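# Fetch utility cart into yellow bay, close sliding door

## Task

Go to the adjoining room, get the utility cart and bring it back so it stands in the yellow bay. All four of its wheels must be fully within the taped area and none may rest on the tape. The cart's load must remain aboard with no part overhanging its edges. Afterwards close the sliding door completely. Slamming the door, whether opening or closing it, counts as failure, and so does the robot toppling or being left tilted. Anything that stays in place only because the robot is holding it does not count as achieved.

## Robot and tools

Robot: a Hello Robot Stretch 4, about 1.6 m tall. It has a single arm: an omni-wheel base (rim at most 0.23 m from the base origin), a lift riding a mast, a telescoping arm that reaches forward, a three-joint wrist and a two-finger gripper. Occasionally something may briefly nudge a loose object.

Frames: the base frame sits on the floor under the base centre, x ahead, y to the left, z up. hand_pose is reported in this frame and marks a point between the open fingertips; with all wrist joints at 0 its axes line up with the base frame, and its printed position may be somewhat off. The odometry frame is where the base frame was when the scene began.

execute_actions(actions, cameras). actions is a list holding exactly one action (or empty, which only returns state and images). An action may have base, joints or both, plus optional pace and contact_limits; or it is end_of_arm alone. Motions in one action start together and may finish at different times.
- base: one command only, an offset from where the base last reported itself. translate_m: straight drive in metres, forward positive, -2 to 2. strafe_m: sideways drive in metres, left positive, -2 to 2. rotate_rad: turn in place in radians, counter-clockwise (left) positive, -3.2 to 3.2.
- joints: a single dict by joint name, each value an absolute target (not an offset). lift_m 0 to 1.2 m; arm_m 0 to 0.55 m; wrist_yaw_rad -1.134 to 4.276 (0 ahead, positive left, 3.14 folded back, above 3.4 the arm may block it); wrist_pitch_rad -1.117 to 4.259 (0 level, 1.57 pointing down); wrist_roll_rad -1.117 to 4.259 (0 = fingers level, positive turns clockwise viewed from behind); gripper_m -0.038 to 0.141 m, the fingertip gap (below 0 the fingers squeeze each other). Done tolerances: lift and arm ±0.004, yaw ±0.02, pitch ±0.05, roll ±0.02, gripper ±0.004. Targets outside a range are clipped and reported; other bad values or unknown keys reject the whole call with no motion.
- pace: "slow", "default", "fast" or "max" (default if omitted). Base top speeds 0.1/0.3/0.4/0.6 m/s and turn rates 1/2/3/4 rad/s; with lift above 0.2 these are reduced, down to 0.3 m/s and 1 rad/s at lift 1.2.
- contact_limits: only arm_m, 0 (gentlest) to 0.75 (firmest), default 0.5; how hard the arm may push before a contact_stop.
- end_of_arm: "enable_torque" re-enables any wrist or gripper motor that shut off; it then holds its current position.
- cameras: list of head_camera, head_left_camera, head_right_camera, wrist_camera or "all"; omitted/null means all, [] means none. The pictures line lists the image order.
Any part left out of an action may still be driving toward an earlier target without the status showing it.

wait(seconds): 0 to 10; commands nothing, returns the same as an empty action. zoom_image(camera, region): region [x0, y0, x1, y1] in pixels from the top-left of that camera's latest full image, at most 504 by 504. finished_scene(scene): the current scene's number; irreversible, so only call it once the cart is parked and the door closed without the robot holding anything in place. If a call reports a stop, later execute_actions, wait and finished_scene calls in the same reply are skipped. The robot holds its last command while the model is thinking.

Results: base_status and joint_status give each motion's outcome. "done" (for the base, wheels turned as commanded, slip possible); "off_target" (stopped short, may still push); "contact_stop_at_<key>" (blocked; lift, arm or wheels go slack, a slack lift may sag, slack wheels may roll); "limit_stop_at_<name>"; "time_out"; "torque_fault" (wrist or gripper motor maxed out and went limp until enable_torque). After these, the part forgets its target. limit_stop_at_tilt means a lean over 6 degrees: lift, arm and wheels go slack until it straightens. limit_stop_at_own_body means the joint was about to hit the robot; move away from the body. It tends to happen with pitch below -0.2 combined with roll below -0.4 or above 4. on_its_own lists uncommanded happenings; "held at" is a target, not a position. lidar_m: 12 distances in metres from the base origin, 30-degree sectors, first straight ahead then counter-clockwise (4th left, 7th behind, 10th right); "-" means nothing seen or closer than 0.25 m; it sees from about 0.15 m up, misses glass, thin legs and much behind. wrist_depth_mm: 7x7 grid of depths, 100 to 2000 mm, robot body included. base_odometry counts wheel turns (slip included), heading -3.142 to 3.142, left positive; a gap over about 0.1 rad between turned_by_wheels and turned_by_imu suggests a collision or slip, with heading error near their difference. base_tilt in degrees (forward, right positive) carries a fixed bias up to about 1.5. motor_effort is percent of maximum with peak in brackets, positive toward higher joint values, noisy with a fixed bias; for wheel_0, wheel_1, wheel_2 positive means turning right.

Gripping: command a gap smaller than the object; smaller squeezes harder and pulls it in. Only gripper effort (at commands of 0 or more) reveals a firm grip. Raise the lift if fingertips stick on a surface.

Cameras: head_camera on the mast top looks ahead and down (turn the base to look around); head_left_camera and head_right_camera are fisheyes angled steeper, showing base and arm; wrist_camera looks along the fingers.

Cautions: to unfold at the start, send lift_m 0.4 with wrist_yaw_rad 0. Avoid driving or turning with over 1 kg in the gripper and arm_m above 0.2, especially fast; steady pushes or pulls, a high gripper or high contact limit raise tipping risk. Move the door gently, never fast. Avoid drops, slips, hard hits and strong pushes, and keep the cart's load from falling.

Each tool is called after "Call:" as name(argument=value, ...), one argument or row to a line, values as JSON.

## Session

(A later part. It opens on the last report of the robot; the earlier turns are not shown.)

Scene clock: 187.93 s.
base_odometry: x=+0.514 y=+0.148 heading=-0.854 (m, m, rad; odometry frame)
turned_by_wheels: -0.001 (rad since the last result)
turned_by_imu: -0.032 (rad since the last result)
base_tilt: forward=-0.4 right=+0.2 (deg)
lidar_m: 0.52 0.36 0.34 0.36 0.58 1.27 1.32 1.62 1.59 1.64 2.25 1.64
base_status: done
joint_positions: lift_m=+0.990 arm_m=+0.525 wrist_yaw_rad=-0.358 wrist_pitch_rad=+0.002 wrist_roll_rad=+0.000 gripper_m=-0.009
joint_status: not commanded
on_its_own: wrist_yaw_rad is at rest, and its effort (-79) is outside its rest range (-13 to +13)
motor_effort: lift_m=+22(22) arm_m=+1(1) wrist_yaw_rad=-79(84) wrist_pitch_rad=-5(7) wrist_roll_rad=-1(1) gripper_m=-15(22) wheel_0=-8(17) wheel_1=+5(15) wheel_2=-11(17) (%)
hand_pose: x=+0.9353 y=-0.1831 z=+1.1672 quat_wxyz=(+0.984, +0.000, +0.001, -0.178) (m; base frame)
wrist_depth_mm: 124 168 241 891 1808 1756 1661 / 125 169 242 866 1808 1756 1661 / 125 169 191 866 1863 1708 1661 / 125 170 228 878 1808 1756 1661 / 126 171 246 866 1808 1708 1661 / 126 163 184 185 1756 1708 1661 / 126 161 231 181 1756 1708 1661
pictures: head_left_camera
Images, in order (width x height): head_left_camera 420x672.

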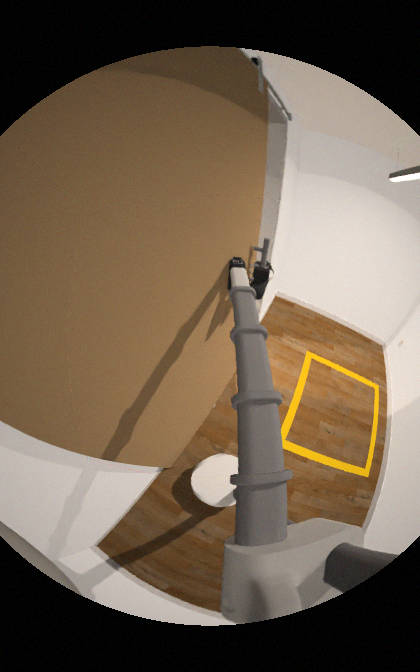

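Call:
execute_actions(
  actions=[
    {"base":{"translate_m":-0.07},"joints":{"wrist_yaw_rad":-0.33},"pace":"slow"},
  ],
  cameras=[],
)

Call:
execute_actions(
  actions=[
    {"base":{"strafe_m":0.045},"pace":"slow"},
  ],
  cameras=[],
)

Call:
execute_actions(
  actions=[
    {"base":{"translate_m":-0.07},"pace":"slow"},
  ],
  cameras=[],
)

Call:
execute_actions(
  actions=[
    {"base":{"strafe_m":0.045},"pace":"slow"},
  ],
  cameras=["head_left_camera","wrist_camera"],
)

Scene clock: 207.70 s.
base_odometry: x=+0.469 y=+0.200 heading=-0.851 (m, m, rad; odometry frame)
turned_by_wheels: +0.003 (rad since the last result)
turned_by_imu: +0.014 (rad since the last result)
base_tilt: forward=-0.3 right=+0.1 (deg)
lidar_m: 0.55 0.40 0.37 0.40 0.65 1.21 1.27 1.60 1.55 1.62 2.25 1.64
base_status: done
joint_positions: lift_m=+0.990 arm_m=+0.525 wrist_yaw_rad=-0.311 wrist_pitch_rad=+0.002 wrist_roll_rad=+0.000 gripper_m=-0.010
joint_status: all done
on_its_own: wrist_yaw_rad is at rest, and its effort (-58) is outside its rest range (-13 to +13)
motor_effort: lift_m=+22(22) arm_m=+0(1) wrist_yaw_rad=-58(76) wrist_pitch_rad=-5(8) wrist_roll_rad=+0(1) gripper_m=-16(18) wheel_0=+15(17) wheel_1=+6(7) wheel_2=+21(24) (%)
hand_pose: x=+0.9440 y=-0.1714 z=+1.1673 quat_wxyz=(+0.988, +0.000, +0.001, -0.155) (m; base frame)
wrist_depth_mm: 125 165 240 931 1808 1708 1661 / 126 165 241 182 1808 1756 1661 / 126 166 194 182 1863 1756 1661 / 126 167 229 182 1808 1756 1661 / 126 167 244 182 1808 1756 1661 / 127 162 187 183 1756 1756 1661 / 127 149 216 177 1863 1756 1708
pictures: none
No camera images: the call's "cameras" was empty. Leave "cameras" out to get every camera's image.

Scene clock: 209.23 s.
base_odometry: x=+0.502 y=+0.230 heading=-0.852 (m, m, rad; odometry frame)
turned_by_wheels: -0.002 (rad since the last result)
turned_by_imu: -0.020 (rad since the last result)
base_tilt: forward=-0.4 right=+0.3 (deg)
lidar_m: 0.52 0.37 0.35 0.37 0.59 1.19 1.25 1.67 1.58 1.63 2.21 1.64
base_status: done
joint_positions: lift_m=+0.990 arm_m=+0.525 wrist_yaw_rad=-0.317 wrist_pitch_rad=+0.002 wrist_roll_rad=+0.000 gripper_m=-0.010
joint_status: not commanded
on_its_own: wrist_yaw_rad is at rest, and its effort (-40) is outside its rest range (-13 to +13)
motor_effort: lift_m=+22(22) arm_m=+0(0) wrist_yaw_rad=-40(57) wrist_pitch_rad=-8(5) wrist_roll_rad=-1(1) gripper_m=-15(18) wheel_0=-10(14) wheel_1=+3(11) wheel_2=-12(18) (%)
hand_pose: x=+0.9428 y=-0.1730 z=+1.1673 quat_wxyz=(+0.987, +0.000, +0.001, -0.158) (m; base frame)
wrist_depth_mm: 117 156 235 946 1921 1808 1708 / 118 157 236 183 1863 1808 1708 / 118 158 191 185 1808 1756 1708 / 118 158 222 185 1808 1808 1708 / 118 158 239 185 1808 1756 1708 / 119 159 185 183 1863 1808 1661 / 119 145 224 178 1808 1756 1661
pictures: none
No camera images: the call's "cameras" was empty. Leave "cameras" out to get every camera's image.

Scene clock: 211.23 s.
base_odometry: x=+0.456 y=+0.282 heading=-0.849 (m, m, rad; odometry frame)
turned_by_wheels: +0.003 (rad since the last result)
turned_by_imu: +0.016 (rad since the last result)
base_tilt: forward=-0.4 right=+0.2 (deg)
lidar_m: 0.54 0.40 0.36 0.40 0.65 1.13 1.19 1.62 1.55 1.63 2.22 1.72
base_status: done
joint_positions: lift_m=+0.990 arm_m=+0.525 wrist_yaw_rad=-0.311 wrist_pitch_rad=+0.002 wrist_roll_rad=+0.000 gripper_m=-0.010
joint_status: not commanded
on_its_own: wrist_yaw_rad is at rest, and its effort (-57) is outside its rest range (-13 to +13)
motor_effort: lift_m=+22(22) arm_m=-1(1) wrist_yaw_rad=-57(71) wrist_pitch_rad=-8(9) wrist_roll_rad=-1(1) gripper_m=-14(23) wheel_0=+14(18) wheel_1=+4(7) wheel_2=+20(24) (%)
hand_pose: x=+0.9440 y=-0.1715 z=+1.1673 quat_wxyz=(+0.988, +0.000, +0.001, -0.155) (m; base frame)
wrist_depth_mm: 124 164 239 1008 1921 1863 1808 / 125 164 240 180 1921 1808 1756 / 125 165 192 180 1921 1863 1708 / 125 165 228 180 1921 1863 1708 / 125 165 244 180 1921 1808 1756 / 125 161 186 181 1921 1808 1708 / 126 147 216 176 1863 1808 1756
pictures: none
No camera images: the call's "cameras" was empty. Leave "cameras" out to get every camera's image.

Scene clock: 212.77 s.
base_odometry: x=+0.490 y=+0.312 heading=-0.851 (m, m, rad; odometry frame)
turned_by_wheels: -0.002 (rad since the last result)
turned_by_imu: -0.022 (rad since the last result)
base_tilt: forward=-0.4 right=+0.2 (deg)
lidar_m: 0.51 0.37 0.33 0.36 0.59 1.12 1.17 1.60 1.60 1.64 2.23 1.72
base_status: done
joint_positions: lift_m=+0.990 arm_m=+0.525 wrist_yaw_rad=-0.315 wrist_pitch_rad=+0.002 wrist_roll_rad=+0.000 gripper_m=-0.010
joint_status: not commanded
on_its_own: wrist_yaw_rad is at rest, and its effort (-44) is outside its rest range (-13 to +13)
motor_effort: lift_m=+22(22) arm_m=+0(1) wrist_yaw_rad=-44(58) wrist_pitch_rad=-8(11) wrist_roll_rad=-1(1) gripper_m=-15(17) wheel_0=-12(13) wheel_1=+1(9) wheel_2=-13(16) (%)
hand_pose: x=+0.9431 y=-0.1726 z=+1.1672 quat_wxyz=(+0.988, +0.000, +0.001, -0.157) (m; base frame)
wrist_depth_mm: 118 158 236 1025 1983 1808 1756 / 118 158 238 185 1921 1863 1756 / 118 158 191 184 1921 1808 1756 / 119 159 224 183 1921 1863 1708 / 119 160 241 182 1983 1808 1808 / 119 159 185 181 1921 1863 1808 / 120 143 227 177 1921 1808 1756
pictures: head_left_camera, wrist_camera
Images, in order (width x height): head_left_camera 420x672, wrist_camera 616x392.

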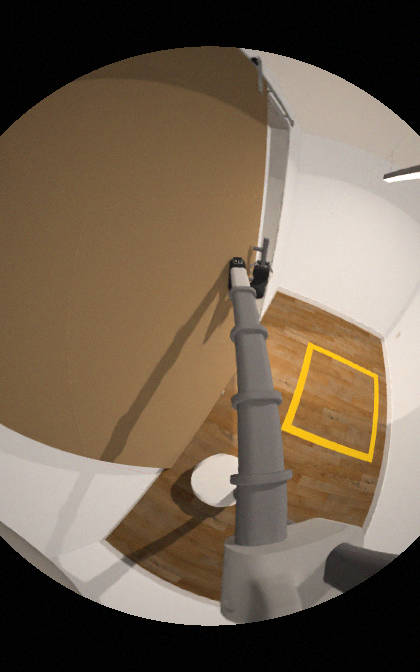

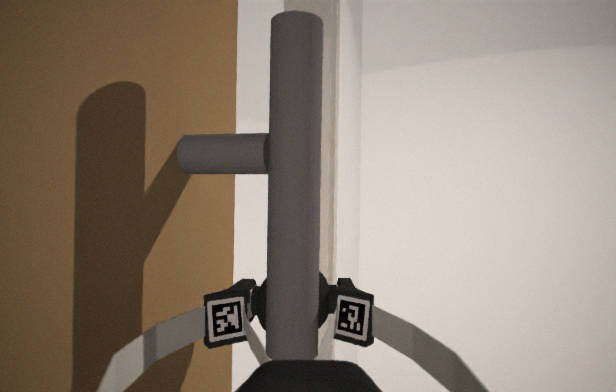

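Call:
execute_actions(
  actions=[
    {"base":{"translate_m":-0.06},"pace":"slow"},
  ],
  cameras=[],
)

Call:
execute_actions(
  actions=[
    {"base":{"strafe_m":0.045},"pace":"slow"},
  ],
  cameras=[],
)

Call:
execute_actions(
  actions=[
    {"base":{"translate_m":-0.06},"pace":"slow"},
  ],
  cameras=[],
)

Call:
execute_actions(
  actions=[
    {"joints":{"gripper_m":0.08}},
  ],
  cameras=[],
)

Call:
execute_actions(
  actions=[
    {"base":{"translate_m":-0.12},"joints":{"arm_m":0.3},"pace":"slow"},
  ],
  cameras=[],
)

Call:
execute_actions(
  actions=[
    {"base":{"rotate_rad":0.5},"joints":{"arm_m":0.0,"wrist_yaw_rad":-0.6}},
  ],
)

Scene clock: 228.37 s.
base_odometry: x=+0.451 y=+0.357 heading=-0.848 (m, m, rad; odometry frame)
turned_by_wheels: +0.003 (rad since the last result)
turned_by_imu: +0.012 (rad since the last result)
base_tilt: forward=-0.3 right=+0.2 (deg)
lidar_m: 0.55 0.39 0.36 0.38 0.63 1.08 1.13 1.55 1.56 1.62 2.23 1.77
base_status: done
joint_positions: lift_m=+0.990 arm_m=+0.525 wrist_yaw_rad=-0.309 wrist_pitch_rad=+0.002 wrist_roll_rad=+0.000 gripper_m=-0.010
joint_status: not commanded
on_its_own: wrist_yaw_rad is at rest, and its effort (-63) is outside its rest range (-13 to +13)
motor_effort: lift_m=+22(22) arm_m=+0(0) wrist_yaw_rad=-63(71) wrist_pitch_rad=-8(9) wrist_roll_rad=+0(1) gripper_m=-15(20) wheel_0=+13(16) wheel_1=+4(4) wheel_2=+23(23) (%)
hand_pose: x=+0.9442 y=-0.1710 z=+1.1672 quat_wxyz=(+0.988, +0.000, +0.001, -0.154) (m; base frame)
wrist_depth_mm: 122 161 236 1060 1983 1921 1808 / 123 162 237 182 1983 1921 1808 / 123 162 193 182 1983 1863 1808 / 123 163 224 181 1983 1921 1808 / 123 163 240 180 1921 1863 1808 / 124 159 186 180 1921 1921 1808 / 124 144 213 176 1921 1808 1808
pictures: none
No camera images: the call's "cameras" was empty. Leave "cameras" out to get every camera's image.

Scene clock: 229.90 s.
base_odometry: x=+0.484 y=+0.387 heading=-0.850 (m, m, rad; odometry frame)
turned_by_wheels: -0.002 (rad since the last result)
turned_by_imu: -0.026 (rad since the last result)
base_tilt: forward=-0.3 right=+0.3 (deg)
lidar_m: 0.50 0.36 0.34 0.35 0.56 1.06 1.11 1.49 1.60 1.65 2.21 1.79
base_status: done
joint_positions: lift_m=+0.990 arm_m=+0.525 wrist_yaw_rad=-0.309 wrist_pitch_rad=+0.002 wrist_roll_rad=+0.000 gripper_m=-0.010
joint_status: not commanded
on_its_own: wrist_yaw_rad is at rest, and its effort (-62) is outside its rest range (-13 to +13)
motor_effort: lift_m=+22(22) arm_m=+0(0) wrist_yaw_rad=-62(62) wrist_pitch_rad=-6(7) wrist_roll_rad=-1(1) gripper_m=-19(15) wheel_0=-12(14) wheel_1=+3(10) wheel_2=-11(20) (%)
hand_pose: x=+0.9442 y=-0.1711 z=+1.1672 quat_wxyz=(+0.988, +0.000, +0.001, -0.154) (m; base frame)
wrist_depth_mm: 119 158 239 1078 1983 1921 1863 / 119 159 240 183 - 1921 1863 / 119 160 191 182 1983 1921 1863 / 120 160 227 181 1983 1921 1863 / 120 161 245 181 - 1921 1808 / 120 159 186 180 1983 1921 1863 / 121 145 214 177 1983 1921 1808
pictures: none
No camera images: the call's "cameras" was empty. Leave "cameras" out to get every camera's image.

Scene clock: 231.80 s.
base_odometry: x=+0.445 y=+0.432 heading=-0.847 (m, m, rad; odometry frame)
turned_by_wheels: +0.003 (rad since the last result)
turned_by_imu: +0.016 (rad since the last result)
base_tilt: forward=-0.4 right=+0.2 (deg)
lidar_m: 0.54 0.39 0.36 0.38 0.62 1.00 1.06 1.43 1.55 1.64 2.21 1.82
base_status: done
joint_positions: lift_m=+0.990 arm_m=+0.525 wrist_yaw_rad=-0.311 wrist_pitch_rad=+0.002 wrist_roll_rad=+0.000 gripper_m=-0.010
joint_status: not commanded
on_its_own: wrist_yaw_rad is at rest, and its effort (-57) is outside its rest range (-13 to +13)
motor_effort: lift_m=+22(22) arm_m=-1(1) wrist_yaw_rad=-57(72) wrist_pitch_rad=-7(6) wrist_roll_rad=+0(0) gripper_m=-15(18) wheel_0=+14(17) wheel_1=+4(3) wheel_2=+20(24) (%)
hand_pose: x=+0.9440 y=-0.1715 z=+1.1672 quat_wxyz=(+0.988, +0.000, +0.001, -0.155) (m; base frame)
wrist_depth_mm: 122 161 239 1138 - 1983 1921 / 122 162 239 181 - 1983 1863 / 122 162 192 181 - 1983 1863 / 123 163 226 180 - 1983 1863 / 123 163 243 180 1983 1921 1863 / 123 160 186 180 1983 1983 1808 / 123 145 214 177 - 1921 1863
pictures: none
No camera images: the call's "cameras" was empty. Leave "cameras" out to get every camera's image.

Scene clock: 233.47 s.
base_odometry: x=+0.444 y=+0.432 heading=-0.849 (m, m, rad; odometry frame)
turned_by_wheels: -0.002 (rad since the last result)
turned_by_imu: -0.003 (rad since the last result)
base_tilt: forward=-0.4 right=+0.2 (deg)
lidar_m: 0.53 0.38 0.35 0.39 0.63 1.01 1.06 1.45 1.58 1.63 2.21 1.83
base_status: not commanded
joint_positions: lift_m=+0.990 arm_m=+0.525 wrist_yaw_rad=-0.329 wrist_pitch_rad=+0.002 wrist_roll_rad=+0.000 gripper_m=+0.080
joint_status: all done
motor_effort: lift_m=+22(22) arm_m=-1(1) wrist_yaw_rad=-4(56) wrist_pitch_rad=-8(8) wrist_roll_rad=-1(0) gripper_m=+0(15) wheel_0=+4(14) wheel_1=+3(5) wheel_2=+2(20) (%)
hand_pose: x=+0.9408 y=-0.1760 z=+1.1672 quat_wxyz=(+0.986, +0.000, +0.001, -0.164) (m; base frame)
wrist_depth_mm: 136 182 242 1138 - - 1863 / 137 183 243 1138 - 1983 1921 / 137 184 188 1160 - - 1921 / 137 185 244 1138 - 1983 1863 / 138 185 230 1138 - - 1921 / 138 185 183 1138 199 1983 1863 / 138 169 232 145 - 1983 1921
pictures: none
No camera images: the call's "cameras" was empty. Leave "cameras" out to get every camera's image.

Scene clock: 237.00 s.
base_odometry: x=+0.365 y=+0.522 heading=-0.849 (m, m, rad; odometry frame)
turned_by_wheels: +0.000 (rad since the last result)
turned_by_imu: -0.001 (rad since the last result)
base_tilt: forward=-0.3 right=+0.2 (deg)
lidar_m: 0.61 0.45 0.41 0.51 0.70 0.91 0.95 1.30 1.48 1.56 2.12 1.96
base_status: done
joint_positions: lift_m=+0.990 arm_m=+0.301 wrist_yaw_rad=-0.330 wrist_pitch_rad=+0.002 wrist_roll_rad=+0.000 gripper_m=+0.080
joint_status: all done
motor_effort: lift_m=+22(22) arm_m=-5(7) wrist_yaw_rad=-2(18) wrist_pitch_rad=-8(5) wrist_roll_rad=-1(1) gripper_m=-3(2) wheel_0=-2(4) wheel_1=-3(2) wheel_2=+2(10) (%)
hand_pose: x=+0.7165 y=-0.1762 z=+1.1672 quat_wxyz=(+0.986, +0.000, +0.001, -0.164) (m; base frame)
wrist_depth_mm: 332 442 - 1708 - - - / 334 449 - 1661 - - - / 332 449 - 1756 - - - / 334 452 - 1756 - - - / 336 452 - 1808 - - - / 336 452 199 1808 198 - - / 338 413 - 143 - - -
pictures: none
No camera images: the call's "cameras" was empty. Leave "cameras" out to get every camera's image.

Scene clock: 239.00 s.
base_odometry: x=+0.365 y=+0.522 heading=-0.350 (m, m, rad; odometry frame)
turned_by_wheels: +0.500 (rad since the last result)
turned_by_imu: +0.502 (rad since the last result)
base_tilt: forward=-0.4 right=+0.3 (deg)
lidar_m: 0.44 0.42 0.50 0.66 0.89 0.92 1.26 1.51 1.57 2.09 2.23 0.64
base_status: done
joint_positions: lift_m=+0.990 arm_m=+0.001 wrist_yaw_rad=-0.600 wrist_pitch_rad=+0.002 wrist_roll_rad=+0.000 gripper_m=+0.080
joint_status: all done
motor_effort: lift_m=+22(22) arm_m=-5(6) wrist_yaw_rad=-1(5) wrist_pitch_rad=-7(6) wrist_roll_rad=-1(0) gripper_m=-5(2) wheel_0=+0(6) wheel_1=-3(14) wheel_2=-1(7) (%)
hand_pose: x=+0.3606 y=-0.2351 z=+1.1672 quat_wxyz=(+0.955, +0.000, +0.001, -0.296) (m; base frame)
wrist_depth_mm: 342 427 564 854 - - - / 342 430 574 842 - - - / 343 430 574 854 1983 - - / 345 430 569 831 1983 - - / 343 430 554 842 1983 - - / 345 430 199 866 199 - - / 347 404 554 143 - - -
pictures: head_camera, head_left_camera, head_right_camera, wrist_camera
Images, in order (width x height): head_camera 420x560, head_left_camera 420x672, head_right_camera 420x672, wrist_camera 616x392.

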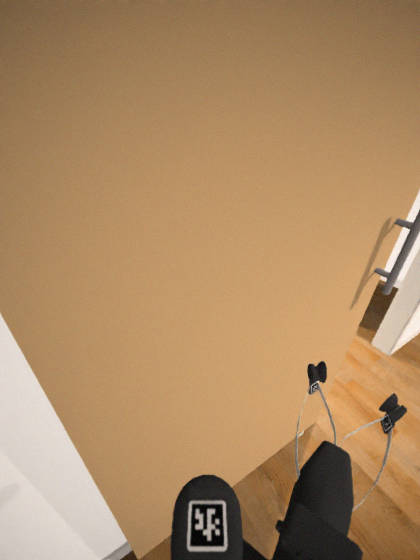

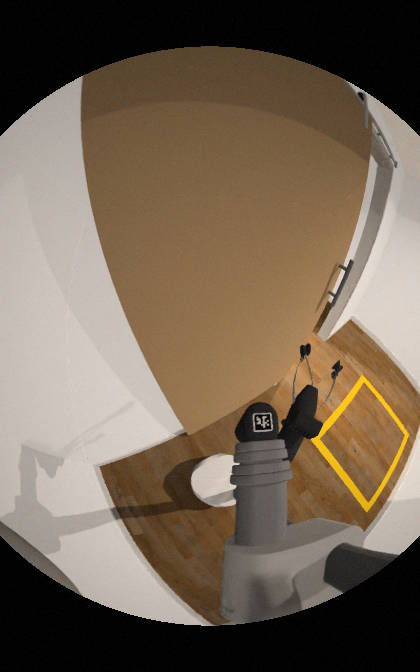

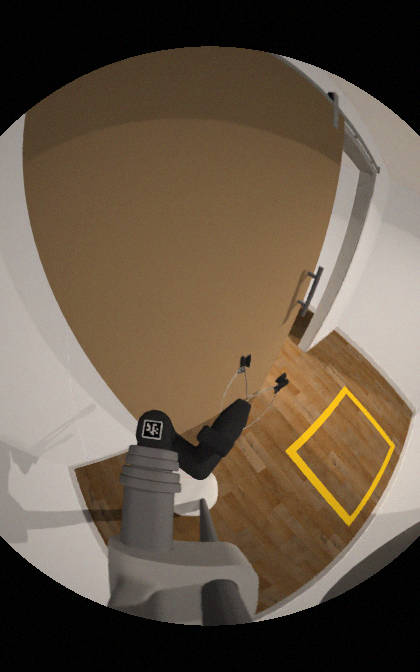

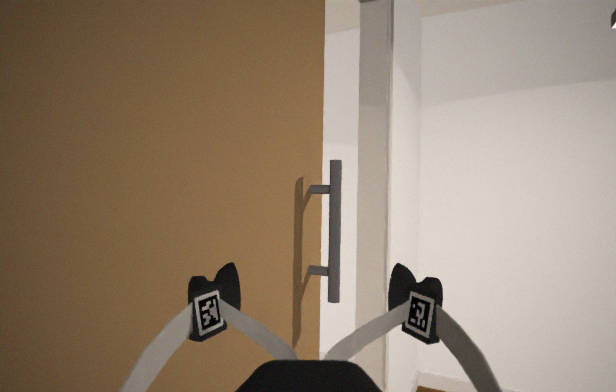

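Call:
execute_actions(
  actions=[
    {"base":{"translate_m":-0.25}},
  ],
  cameras=[],
)

Call:
execute_actions(
  actions=[
    {"base":{"rotate_rad":0.45}},
  ],
  cameras=[],
)

Call:
execute_actions(
  actions=[
    {"base":{"strafe_m":-1.1},"joints":{"wrist_yaw_rad":0}},
  ],
)

Scene clock: 253.23 s.
base_odometry: x=+0.130 y=+0.607 heading=-0.350 (m, m, rad; odometry frame)
turned_by_wheels: +0.000 (rad since the last result)
turned_by_imu: -0.001 (rad since the last result)
base_tilt: forward=-0.3 right=+0.2 (deg)
lidar_m: 0.68 0.65 0.71 0.82 0.75 0.79 1.09 1.30 1.34 1.79 2.95 0.94
base_status: done
joint_positions: lift_m=+0.990 arm_m=+0.001 wrist_yaw_rad=-0.600 wrist_pitch_rad=+0.002 wrist_roll_rad=+0.000 gripper_m=+0.080
joint_status: not commanded
motor_effort: lift_m=+22(22) arm_m=-6(6) wrist_yaw_rad=-2(2) wrist_pitch_rad=-6(7) wrist_roll_rad=-1(0) gripper_m=-1(3) wheel_0=+1(5) wheel_1=-1(5) wheel_2=+0(10) (%)
hand_pose: x=+0.3606 y=-0.2351 z=+1.1672 quat_wxyz=(+0.955, +0.000, +0.001, -0.296) (m; base frame)
wrist_depth_mm: 554 683 904 - - - - / 554 683 917 - - - - / 549 691 917 - - - - / 549 691 917 - - - - / 554 691 878 - - - - / 549 691 199 - 198 - - / 554 647 891 143 - - -
pictures: none
No camera images: the call's "cameras" was empty. Leave "cameras" out to get every camera's image.

Scene clock: 254.57 s.
base_odometry: x=+0.130 y=+0.607 heading=+0.100 (m, m, rad; odometry frame)
turned_by_wheels: +0.450 (rad since the last result)
turned_by_imu: +0.452 (rad since the last result)
base_tilt: forward=-0.3 right=+0.1 (deg)
lidar_m: 0.66 0.71 0.83 0.74 0.77 1.01 1.29 1.30 1.68 2.96 1.03 0.69
base_status: done
joint_positions: lift_m=+0.990 arm_m=+0.001 wrist_yaw_rad=-0.600 wrist_pitch_rad=+0.002 wrist_roll_rad=+0.000 gripper_m=+0.080
joint_status: not commanded
motor_effort: lift_m=+22(22) arm_m=-6(5) wrist_yaw_rad=-2(2) wrist_pitch_rad=-6(7) wrist_roll_rad=+0(1) gripper_m=-2(2) wheel_0=+0(4) wheel_1=-1(8) wheel_2=-1(7) (%)
hand_pose: x=+0.3606 y=-0.2351 z=+1.1672 quat_wxyz=(+0.955, +0.000, +0.001, -0.296) (m; base frame)
wrist_depth_mm: 413 469 544 647 778 1025 1708 / 413 469 544 647 798 1042 1808 / 415 469 544 647 798 1042 1756 / 413 469 549 647 798 991 1808 / 415 473 535 647 798 1008 1756 / 415 473 199 654 198 1025 1756 / 415 452 535 143 798 960 1808
pictures: none
No camera images: the call's "cameras" was empty. Leave "cameras" out to get every camera's image.

Scene clock: 259.57 s.
base_odometry: x=+0.240 y=-0.487 heading=+0.100 (m, m, rad; odometry frame)
turned_by_wheels: +0.000 (rad since the last result)
turned_by_imu: +0.004 (rad since the last result)
base_tilt: forward=-0.4 right=+0.2 (deg)
lidar_m: 0.70 0.77 0.97 1.83 1.88 1.27 1.17 1.20 1.55 1.85 1.32 1.25
base_status: done
joint_positions: lift_m=+0.990 arm_m=+0.001 wrist_yaw_rad=+0.000 wrist_pitch_rad=+0.002 wrist_roll_rad=+0.000 gripper_m=+0.080
joint_status: all done
motor_effort: lift_m=+21(22) arm_m=-5(5) wrist_yaw_rad=-2(1) wrist_pitch_rad=-7(5) wrist_roll_rad=+0(0) gripper_m=-3(1) wheel_0=-1(9) wheel_1=+0(7) wheel_2=+0(0) (%)
hand_pose: x=+0.4603 y=-0.0874 z=+1.1673 quat_wxyz=(+1.000, +0.000, +0.001, +0.000) (m; base frame)
wrist_depth_mm: 525 535 544 - - - - / 525 535 544 - - - - / 525 535 549 - - - - / 525 535 544 - - - - / 521 535 544 - 1983 - - / 525 530 199 - 199 - - / 525 530 539 143 1921 - -
pictures: head_camera, head_left_camera, head_right_camera, wrist_camera
Images, in order (width x height): head_camera 420x560, head_left_camera 420x672, head_right_camera 420x672, wrist_camera 616x392.

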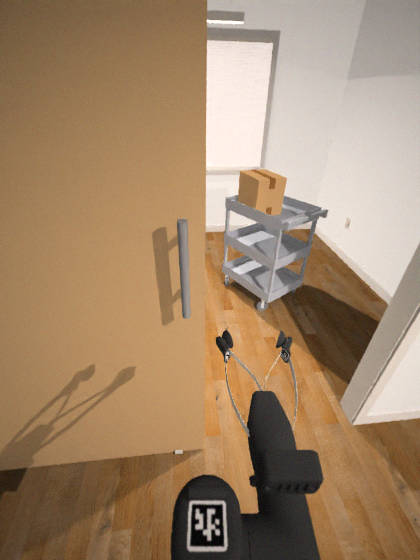

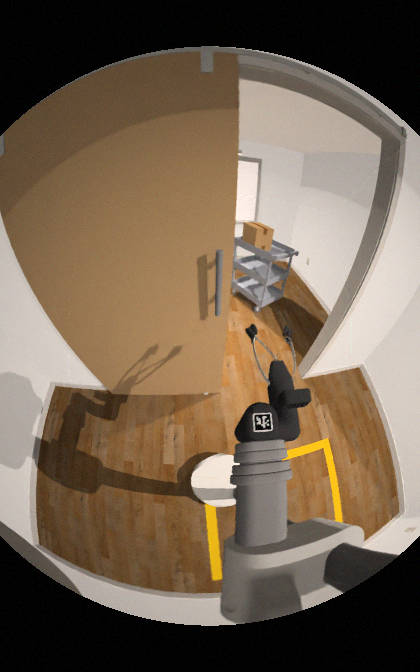

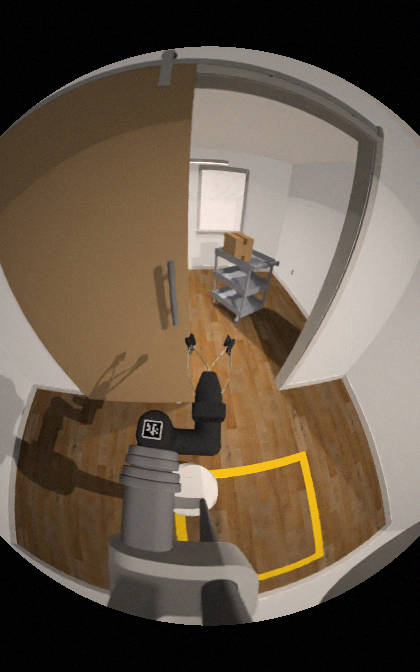

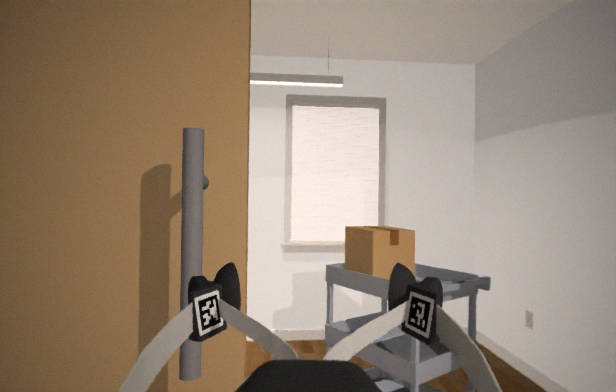

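Call:
execute_actions(
  actions=[
    {"base":{"strafe_m":-0.4},"joints":{"wrist_yaw_rad":1.57,"gripper_m":0.0}},
  ],
  cameras=[],
)

Call:
execute_actions(
  actions=[
    {"base":{"translate_m":0.3},"joints":{"arm_m":0.12},"pace":"slow"},
  ],
  cameras=["head_left_camera","wrist_camera"],
)

Scene clock: 276.07 s.
base_odometry: x=+0.280 y=-0.885 heading=+0.100 (m, m, rad; odometry frame)
turned_by_wheels: +0.000 (rad since the last result)
turned_by_imu: +0.001 (rad since the last result)
base_tilt: forward=-0.4 right=+0.2 (deg)
lidar_m: 1.79 0.83 1.04 2.24 1.82 1.24 1.14 1.16 1.49 1.46 1.38 1.00
base_status: done
joint_positions: lift_m=+0.990 arm_m=+0.001 wrist_yaw_rad=+1.570 wrist_pitch_rad=+0.002 wrist_roll_rad=+0.000 gripper_m=+0.000
joint_status: all done
motor_effort: lift_m=+21(21) arm_m=-5(5) wrist_yaw_rad=-2(2) wrist_pitch_rad=-8(5) wrist_roll_rad=-1(1) gripper_m=-7(4) wheel_0=+1(9) wheel_1=+1(12) wheel_2=+0(0) (%)
hand_pose: x=+0.2595 y=+0.2884 z=+1.1673 quat_wxyz=(+0.707, -0.001, +0.001, +0.707) (m; base frame)
wrist_depth_mm: - - - - - 1042 750 / - - - - - 1042 741 / - - - - 1983 1060 750 / - - - - 1983 1042 741 / - - - - - 1025 741 / - - - 201 1366 1042 741 / - - - 183 1808 917 741
pictures: none
No camera images: the call's "cameras" was empty. Leave "cameras" out to get every camera's image.

Scene clock: 280.33 s.
base_odometry: x=+0.578 y=-0.855 heading=+0.100 (m, m, rad; odometry frame)
turned_by_wheels: +0.000 (rad since the last result)
turned_by_imu: -0.002 (rad since the last result)
base_tilt: forward=-0.4 right=+0.3 (deg)
lidar_m: 1.52 0.60 0.60 1.45 2.28 1.54 1.43 1.47 1.55 1.43 0.90 0.73
base_status: done
joint_positions: lift_m=+0.990 arm_m=+0.119 wrist_yaw_rad=+1.570 wrist_pitch_rad=+0.002 wrist_roll_rad=+0.000 gripper_m=+0.000
joint_status: all done
motor_effort: lift_m=+21(21) arm_m=+6(6) wrist_yaw_rad=-2(2) wrist_pitch_rad=-6(6) wrist_roll_rad=+0(1) gripper_m=-6(7) wheel_0=+1(4) wheel_1=+2(9) wheel_2=-1(7) (%)
hand_pose: x=+0.3776 y=+0.2884 z=+1.1673 quat_wxyz=(+0.707, -0.001, +0.001, +0.707) (m; base frame)
wrist_depth_mm: - - - - 433 459 - / - - - - 433 462 - / - - - - 392 462 - / - - - - 392 462 - / - - - - 389 459 - / - - - 202 342 459 - / - - - 183 382 459 -
pictures: head_left_camera, wrist_camera
Images, in order (width x height): head_left_camera 420x672, wrist_camera 616x392.

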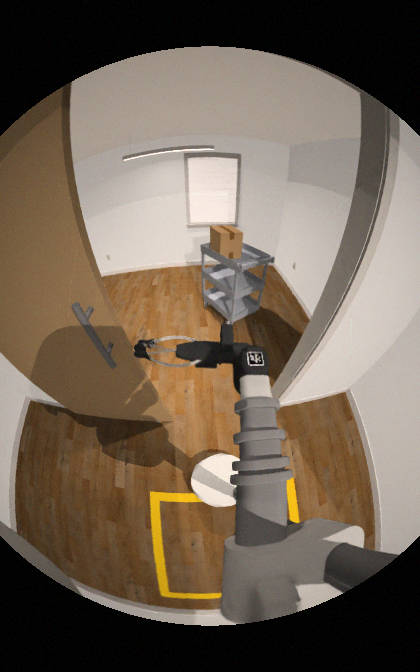

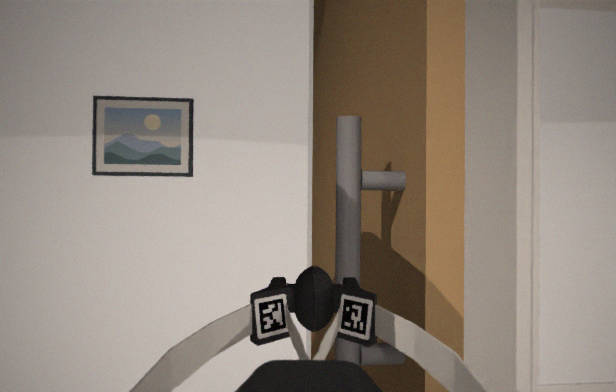

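Call:
execute_actions(
  actions=[
    {"joints":{"arm_m":0.265},"pace":"slow"},
  ],
  cameras=["wrist_camera"],
)

Call:
execute_actions(
  actions=[
    {"base":{"strafe_m":0.15},"pace":"slow"},
  ],
  cameras=["wrist_camera"],
)

Scene clock: 293.43 s.
base_odometry: x=+0.578 y=-0.855 heading=+0.100 (m, m, rad; odometry frame)
turned_by_wheels: +0.000 (rad since the last result)
turned_by_imu: -0.002 (rad since the last result)
base_tilt: forward=-0.4 right=+0.1 (deg)
lidar_m: 1.51 0.61 0.59 1.44 2.29 1.54 1.43 1.45 1.54 1.44 0.89 0.75
base_status: not commanded
joint_positions: lift_m=+0.990 arm_m=+0.264 wrist_yaw_rad=+1.570 wrist_pitch_rad=+0.002 wrist_roll_rad=+0.000 gripper_m=+0.000
joint_status: all done
motor_effort: lift_m=+21(21) arm_m=+6(6) wrist_yaw_rad=-1(1) wrist_pitch_rad=-5(6) wrist_roll_rad=+0(0) gripper_m=-4(6) wheel_0=+1(1) wheel_1=+2(2) wheel_2=-1(1) (%)
hand_pose: x=+0.5226 y=+0.2884 z=+1.1673 quat_wxyz=(+0.707, -0.001, +0.001, +0.707) (m; base frame)
wrist_depth_mm: - - - 459 469 - - / - - - 462 469 - - / - - - 459 469 - - / - - 399 459 469 - - / - - - 459 466 - - / - - 392 202 466 - - / - - 389 183 462 - -
pictures: wrist_camera
Images, in order (width x height): wrist_camera 616x392.

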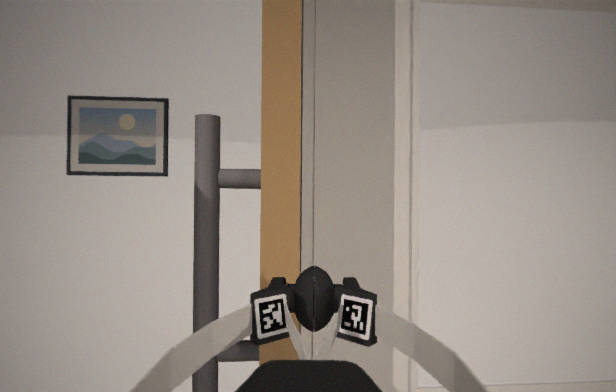

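Scene clock: 296.07 s.
base_odometry: x=+0.563 y=-0.706 heading=+0.100 (m, m, rad; odometry frame)
turned_by_wheels: +0.000 (rad since the last result)
turned_by_imu: -0.005 (rad since the last result)
base_tilt: forward=-0.3 right=+0.2 (deg)
lidar_m: 1.52 0.51 0.64 1.40 2.15 1.55 1.45 1.47 1.72 1.58 0.85 0.84
base_status: done
joint_positions: lift_m=+0.990 arm_m=+0.264 wrist_yaw_rad=+1.570 wrist_pitch_rad=+0.002 wrist_roll_rad=+0.000 gripper_m=+0.000
joint_status: not commanded
motor_effort: lift_m=+21(21) arm_m=+6(6) wrist_yaw_rad=-1(9) wrist_pitch_rad=-7(7) wrist_roll_rad=-1(1) gripper_m=-5(7) wheel_0=-2(15) wheel_1=+3(7) wheel_2=+1(7) (%)
hand_pose: x=+0.5226 y=+0.2884 z=+1.1673 quat_wxyz=(+0.707, -0.001, +0.001, +0.707) (m; base frame)
wrist_depth_mm: - - - 314 319 - - / - - - 312 317 - - / - - 293 312 317 - - / - - 290 312 317 - - / - - - 312 317 - - / - - 241 202 315 - - / - - 239 183 314 - -
pictures: wrist_camera
Images, in order (width x height): wrist_camera 616x392.

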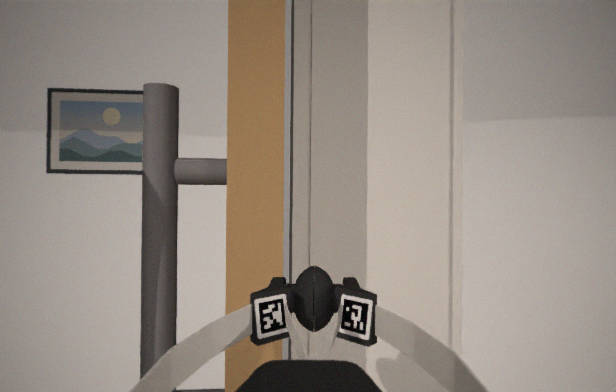

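Call:
execute_actions(
  actions=[
    {"base":{"strafe_m":-0.05},"pace":"slow"},
  ],
  cameras=[],
)

Call:
execute_actions(
  actions=[
    {"joints":{"arm_m":0.225},"pace":"slow"},
  ],
  cameras=["wrist_camera"],
)

Call:
execute_actions(
  actions=[
    {"base":{"strafe_m":0.15},"pace":"slow"},
  ],
  cameras=["wrist_camera"],
)

Scene clock: 305.07 s.
base_odometry: x=+0.568 y=-0.756 heading=+0.100 (m, m, rad; odometry frame)
turned_by_wheels: +0.000 (rad since the last result)
turned_by_imu: -0.001 (rad since the last result)
base_tilt: forward=-0.4 right=+0.3 (deg)
lidar_m: 1.52 0.55 0.54 1.41 2.22 1.56 1.44 1.47 1.65 1.52 0.89 0.80
base_status: done
joint_positions: lift_m=+0.990 arm_m=+0.264 wrist_yaw_rad=+1.570 wrist_pitch_rad=+0.002 wrist_roll_rad=+0.000 gripper_m=+0.000
joint_status: not commanded
motor_effort: lift_m=+21(21) arm_m=+6(5) wrist_yaw_rad=-2(2) wrist_pitch_rad=-6(6) wrist_roll_rad=+0(1) gripper_m=-5(4) wheel_0=+2(5) wheel_1=-3(7) wheel_2=+0(0) (%)
hand_pose: x=+0.5226 y=+0.2884 z=+1.1673 quat_wxyz=(+0.707, -0.001, +0.001, +0.707) (m; base frame)
wrist_depth_mm: - - - 364 370 - - / - - - 364 368 - - / - - 342 364 368 - - / - - 342 364 368 - - / - - 345 362 366 - - / - - 336 202 366 - - / - - 289 183 366 - -
pictures: none
No camera images: the call's "cameras" was empty. Leave "cameras" out to get every camera's image.

Scene clock: 306.60 s.
base_odometry: x=+0.568 y=-0.756 heading=+0.100 (m, m, rad; odometry frame)
turned_by_wheels: +0.000 (rad since the last result)
turned_by_imu: +0.000 (rad since the last result)
base_tilt: forward=-0.4 right=+0.2 (deg)
lidar_m: 1.53 0.55 0.55 1.41 2.20 1.58 1.44 1.47 1.67 1.52 0.91 0.81
base_status: not commanded
joint_positions: lift_m=+0.990 arm_m=+0.226 wrist_yaw_rad=+1.570 wrist_pitch_rad=+0.002 wrist_roll_rad=+0.000 gripper_m=+0.000
joint_status: all done
motor_effort: lift_m=+21(21) arm_m=-6(7) wrist_yaw_rad=-2(2) wrist_pitch_rad=-7(6) wrist_roll_rad=+0(0) gripper_m=-8(5) wheel_0=+1(2) wheel_1=-4(3) wheel_2=+0(0) (%)
hand_pose: x=+0.4846 y=+0.2884 z=+1.1673 quat_wxyz=(+0.707, -0.001, +0.001, +0.707) (m; base frame)
wrist_depth_mm: - - - 293 364 - - / - - - 293 364 - - / - - - 293 364 - - / - - - 293 364 - - / - - - 291 364 - - / - - 336 202 362 - - / - - 332 183 359 - -
pictures: wrist_camera
Images, in order (width x height): wrist_camera 616x392.

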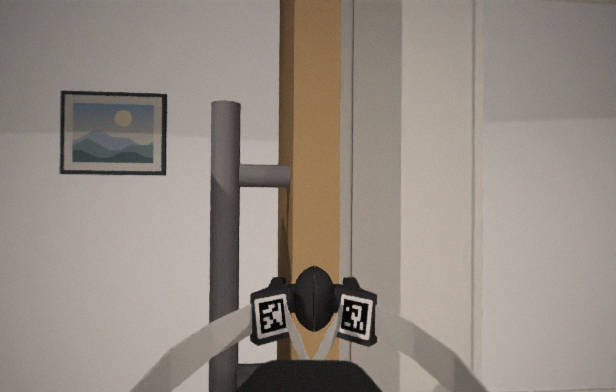

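Scene clock: 309.30 s.
base_odometry: x=+0.553 y=-0.607 heading=+0.099 (m, m, rad; odometry frame)
turned_by_wheels: -0.001 (rad since the last result)
turned_by_imu: -0.028 (rad since the last result)
base_tilt: forward=-0.4 right=+0.2 (deg)
lidar_m: 1.54 0.48 0.62 1.24 2.06 1.59 1.46 1.48 1.84 1.67 0.89 0.90
base_status: done
joint_positions: lift_m=+0.990 arm_m=+0.226 wrist_yaw_rad=+1.572 wrist_pitch_rad=+0.001 wrist_roll_rad=+0.000 gripper_m=+0.000
joint_status: not commanded
motor_effort: lift_m=+21(21) arm_m=-3(5) wrist_yaw_rad=-6(17) wrist_pitch_rad=-4(3) wrist_roll_rad=+0(1) gripper_m=-4(9) wheel_0=-11(16) wheel_1=+2(12) wheel_2=-8(9) (%)
hand_pose: x=+0.4837 y=+0.2886 z=+1.1675 quat_wxyz=(+0.707, +0.000, +0.001, +0.707) (m; base frame)
wrist_depth_mm: 1983 - - 233 240 247 - / 1983 - - 233 240 247 - / 1983 - - 233 239 246 - / 1983 - - 233 239 246 - / 1983 1983 - 233 238 245 - / 1983 - 188 203 238 245 - / 1983 - - 142 237 245 -
pictures: wrist_camera
Images, in order (width x height): wrist_camera 616x392.

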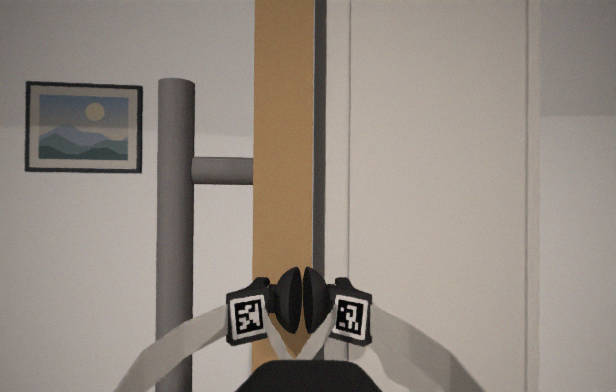

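Call:
execute_actions(
  actions=[
    {"base":{"strafe_m":-0.06},"pace":"slow"},
  ],
  cameras=[],
)

Call:
execute_actions(
  actions=[
    {"base":{"translate_m":-0.25},"joints":{"arm_m":0.0}},
  ],
  cameras=[],
)

Call:
execute_actions(
  actions=[
    {"joints":{"wrist_yaw_rad":0,"lift_m":0.65,"wrist_roll_rad":1.57,"gripper_m":0.1}},
  ],
)

Scene clock: 324.07 s.
base_odometry: x=+0.559 y=-0.666 heading=+0.099 (m, m, rad; odometry frame)
turned_by_wheels: +0.000 (rad since the last result)
turned_by_imu: -0.001 (rad since the last result)
base_tilt: forward=-0.3 right=+0.2 (deg)
lidar_m: 1.53 0.54 0.52 1.29 2.10 1.59 1.46 1.49 1.77 1.61 0.88 0.86
base_status: done
joint_positions: lift_m=+0.990 arm_m=+0.226 wrist_yaw_rad=+1.570 wrist_pitch_rad=+0.002 wrist_roll_rad=+0.000 gripper_m=+0.000
joint_status: not commanded
motor_effort: lift_m=+21(21) arm_m=-3(4) wrist_yaw_rad=-3(13) wrist_pitch_rad=-4(6) wrist_roll_rad=+0(0) gripper_m=-5(6) wheel_0=+2(9) wheel_1=-3(6) wheel_2=-1(7) (%)
hand_pose: x=+0.4841 y=+0.2884 z=+1.1674 quat_wxyz=(+0.707, -0.001, +0.001, +0.707) (m; base frame)
wrist_depth_mm: - - - 287 297 306 - / - - - 290 297 304 - / - - - 287 297 306 - / - - 340 289 296 304 - / - - - 289 296 303 - / - - 332 202 293 303 - / - - 332 183 293 303 -
pictures: none
No camera images: the call's "cameras" was empty. Leave "cameras" out to get every camera's image.

Scene clock: 326.33 s.
base_odometry: x=+0.311 y=-0.691 heading=+0.098 (m, m, rad; odometry frame)
turned_by_wheels: +0.000 (rad since the last result)
turned_by_imu: +0.000 (rad since the last result)
base_tilt: forward=-0.4 right=+0.2 (deg)
lidar_m: 1.77 0.72 0.92 2.05 2.01 1.32 1.20 1.22 1.54 1.65 1.29 1.06
base_status: done
joint_positions: lift_m=+0.990 arm_m=+0.001 wrist_yaw_rad=+1.570 wrist_pitch_rad=+0.002 wrist_roll_rad=+0.000 gripper_m=+0.000
joint_status: all done
motor_effort: lift_m=+21(21) arm_m=-5(6) wrist_yaw_rad=-3(3) wrist_pitch_rad=-8(6) wrist_roll_rad=+0(1) gripper_m=-6(7) wheel_0=+0(5) wheel_1=-1(10) wheel_2=-2(10) (%)
hand_pose: x=+0.2595 y=+0.2884 z=+1.1674 quat_wxyz=(+0.707, -0.001, +0.001, +0.707) (m; base frame)
wrist_depth_mm: - - - - 1618 854 615 / - - - - 1618 866 621 / 1983 - - - 1618 854 615 / 1983 - - - 1618 854 615 / 1983 - - - 1618 854 615 / - - - 202 1098 854 615 / - - - 183 1281 759 609
pictures: none
No camera images: the call's "cameras" was empty. Leave "cameras" out to get every camera's image.

Scene clock: 328.73 s.
base_odometry: x=+0.311 y=-0.691 heading=+0.098 (m, m, rad; odometry frame)
turned_by_wheels: +0.000 (rad since the last result)
turned_by_imu: -0.001 (rad since the last result)
base_tilt: forward=-0.3 right=+0.2 (deg)
lidar_m: 1.79 0.72 0.93 2.06 2.01 1.33 1.21 1.22 1.56 1.64 1.32 1.05
base_status: not commanded
joint_positions: lift_m=+0.650 arm_m=+0.001 wrist_yaw_rad=+0.000 wrist_pitch_rad=+0.002 wrist_roll_rad=+1.570 gripper_m=+0.100
joint_status: all done
motor_effort: lift_m=+13(20) arm_m=-5(5) wrist_yaw_rad=-3(5) wrist_pitch_rad=-6(7) wrist_roll_rad=+1(5) gripper_m=-1(5) wheel_0=+0(0) wheel_1=-2(1) wheel_2=-2(2) (%)
hand_pose: x=+0.4603 y=-0.0873 z=+0.8280 quat_wxyz=(+0.708, +0.707, +0.001, -0.001) (m; base frame)
wrist_depth_mm: - - - - - - 1366 / - - - - - 1863 1336 / - - - - - 1808 1336 / - - - 1863 - 1756 1366 / - - - - - 1983 1366 / - - 199 - 213 1756 1366 / - - - 145 - 1708 1336
pictures: head_camera, head_left_camera, head_right_camera, wrist_camera
Images, in order (width x height): head_camera 420x560, head_left_camera 420x672, head_right_camera 420x672, wrist_camera 616x392.

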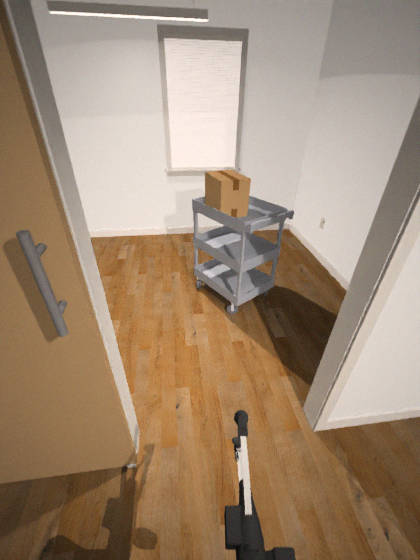

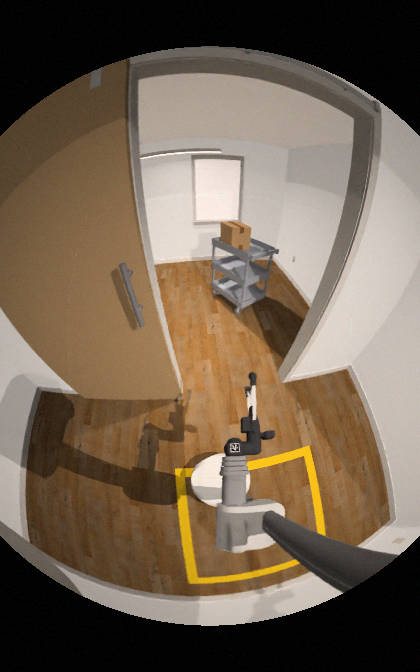

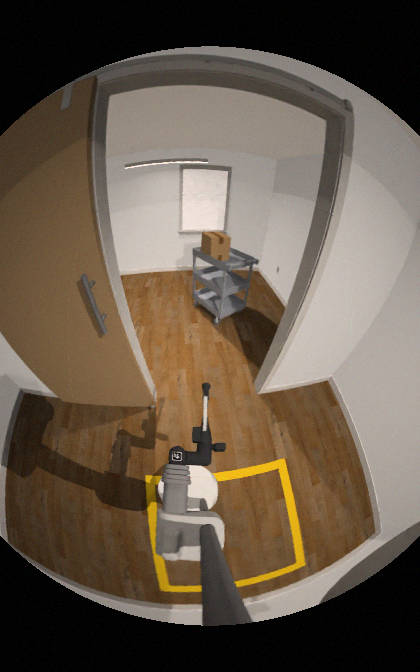

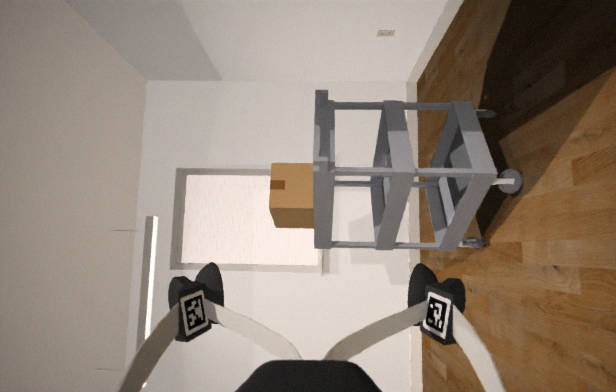

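Call:
execute_actions(
  actions=[
    {"base":{"rotate_rad":0.08}},
  ],
  cameras=[],
)

Call:
execute_actions(
  actions=[
    {"base":{"translate_m":1.2}},
  ],
)

Scene clock: 351.93 s.
base_odometry: x=+0.311 y=-0.691 heading=+0.178 (m, m, rad; odometry frame)
turned_by_wheels: +0.080 (rad since the last result)
turned_by_imu: +0.079 (rad since the last result)
base_tilt: forward=-0.4 right=+0.2 (deg)
lidar_m: 1.76 0.73 1.00 2.05 1.82 1.28 1.20 1.25 1.65 1.64 1.19 1.04
base_status: done
joint_positions: lift_m=+0.650 arm_m=+0.001 wrist_yaw_rad=+0.000 wrist_pitch_rad=+0.002 wrist_roll_rad=+1.570 gripper_m=+0.100
joint_status: not commanded
motor_effort: lift_m=+13(13) arm_m=-5(5) wrist_yaw_rad=-3(3) wrist_pitch_rad=-5(6) wrist_roll_rad=+0(1) gripper_m=-3(4) wheel_0=+1(3) wheel_1=-1(11) wheel_2=-1(6) (%)
hand_pose: x=+0.4603 y=-0.0874 z=+0.8280 quat_wxyz=(+0.708, +0.707, +0.001, -0.001) (m; base frame)
wrist_depth_mm: - - - - - - 1366 / - - - - - 1863 1366 / - - - 1863 - 1661 1336 / - - - - - 1921 1366 / - - - - - - 1336 / - - 198 - 213 1756 1366 / - - - 145 - 1756 1336
pictures: none
No camera images: the call's "cameras" was empty. Leave "cameras" out to get every camera's image.

Scene clock: 357.40 s.
base_odometry: x=+1.491 y=-0.478 heading=+0.179 (m, m, rad; odometry frame)
turned_by_wheels: +0.000 (rad since the last result)
turned_by_imu: -0.005 (rad since the last result)
base_tilt: forward=-0.3 right=+0.2 (deg)
lidar_m: 0.86 2.39 2.27 1.35 0.39 0.42 2.40 2.41 0.67 0.88 1.10 0.68
base_status: done
joint_positions: lift_m=+0.650 arm_m=+0.001 wrist_yaw_rad=+0.000 wrist_pitch_rad=+0.002 wrist_roll_rad=+1.570 gripper_m=+0.100
joint_status: not commanded
motor_effort: lift_m=+14(14) arm_m=-5(5) wrist_yaw_rad=-3(2) wrist_pitch_rad=-5(7) wrist_roll_rad=+1(0) gripper_m=-3(3) wheel_0=+1(5) wheel_1=+1(12) wheel_2=+1(10) (%)
hand_pose: x=+0.4603 y=-0.0874 z=+0.8280 quat_wxyz=(+0.708, +0.707, +0.001, -0.001) (m; base frame)
wrist_depth_mm: - - 647 449 - 878 585 / - - 615 517 - 878 504 / - - 640 597 - 866 597 / - - - 778 - 768 1336 / - - - - - 1756 1229 / - - 199 - 213 1756 1336 / - - - 146 - 1756 1336
pictures: head_camera, head_left_camera, head_right_camera, wrist_camera
Images, in order (width x height): head_camera 420x560, head_left_camera 420x672, head_right_camera 420x672, wrist_camera 616x392.

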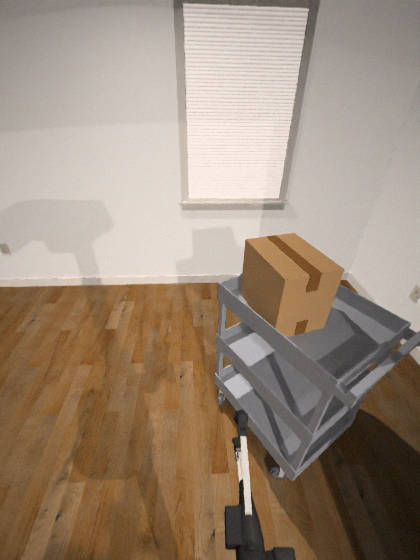

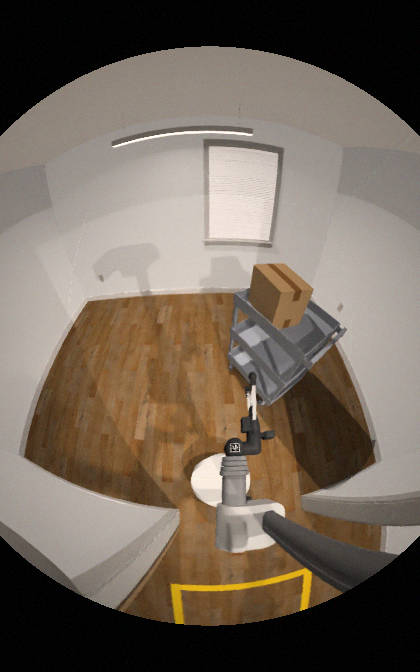

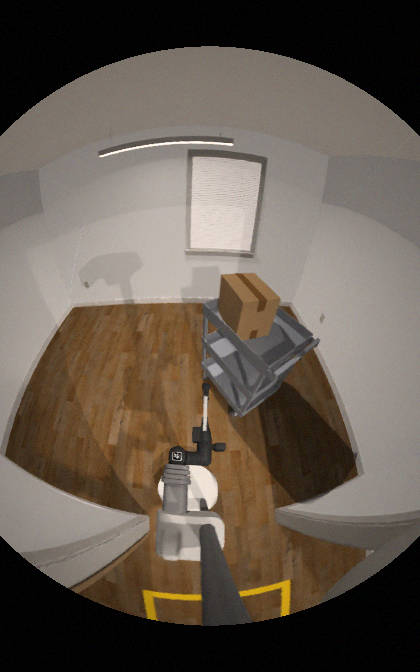

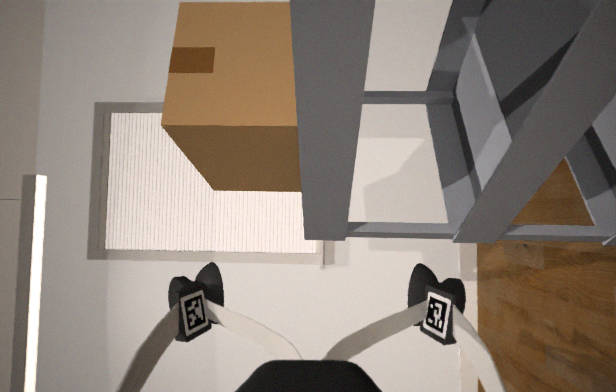

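Call:
execute_actions(
  actions=[
    {"base":{"strafe_m":-0.2},"pace":"slow"},
  ],
  cameras=["head_camera","head_right_camera","wrist_camera"],
)

Scene clock: 368.33 s.
base_odometry: x=+1.527 y=-0.674 heading=+0.178 (m, m, rad; odometry frame)
turned_by_wheels: +0.000 (rad since the last result)
turned_by_imu: -0.002 (rad since the last result)
base_tilt: forward=-0.5 right=+0.1 (deg)
lidar_m: 0.62 2.38 2.46 1.29 0.56 2.54 2.39 2.15 0.53 0.86 1.42 0.57
base_status: done
joint_positions: lift_m=+0.650 arm_m=+0.001 wrist_yaw_rad=+0.000 wrist_pitch_rad=+0.002 wrist_roll_rad=+1.570 gripper_m=+0.100
joint_status: not commanded
motor_effort: lift_m=+14(14) arm_m=-5(5) wrist_yaw_rad=-2(2) wrist_pitch_rad=-8(7) wrist_roll_rad=+1(1) gripper_m=+2(4) wheel_0=+1(6) wheel_1=-3(7) wheel_2=+1(1) (%)
hand_pose: x=+0.4603 y=-0.0874 z=+0.8280 quat_wxyz=(+0.708, +0.707, +0.001, -0.001) (m; base frame)
wrist_depth_mm: - - - 445 - 768 559 / - - - 314 - 831 591 / - - 654 359 368 370 368 / - - 615 439 - 866 585 / - - 597 564 - 854 530 / - - 199 866 213 699 854 / - - - 145 - 1756 1336
pictures: head_camera, head_right_camera, wrist_camera
Images, in order (width x height): head_camera 420x560, head_right_camera 420x672, wrist_camera 616x392.

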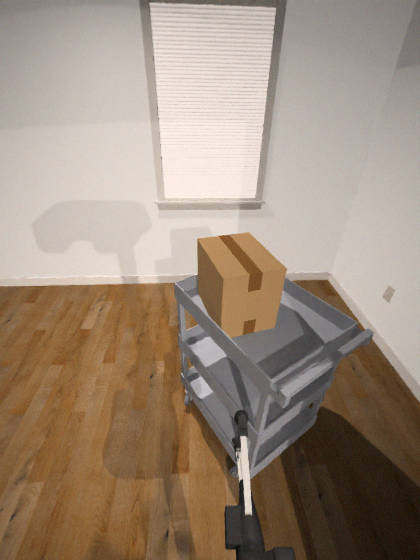

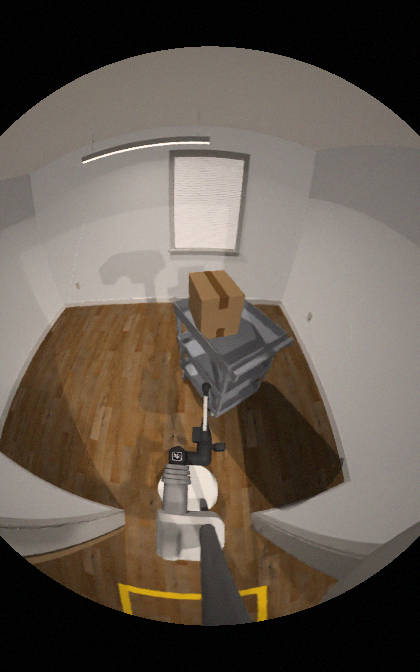

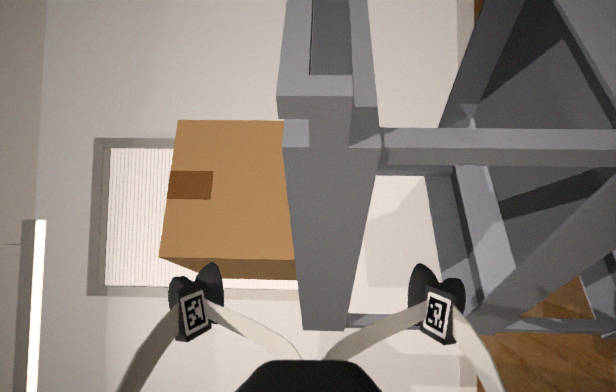

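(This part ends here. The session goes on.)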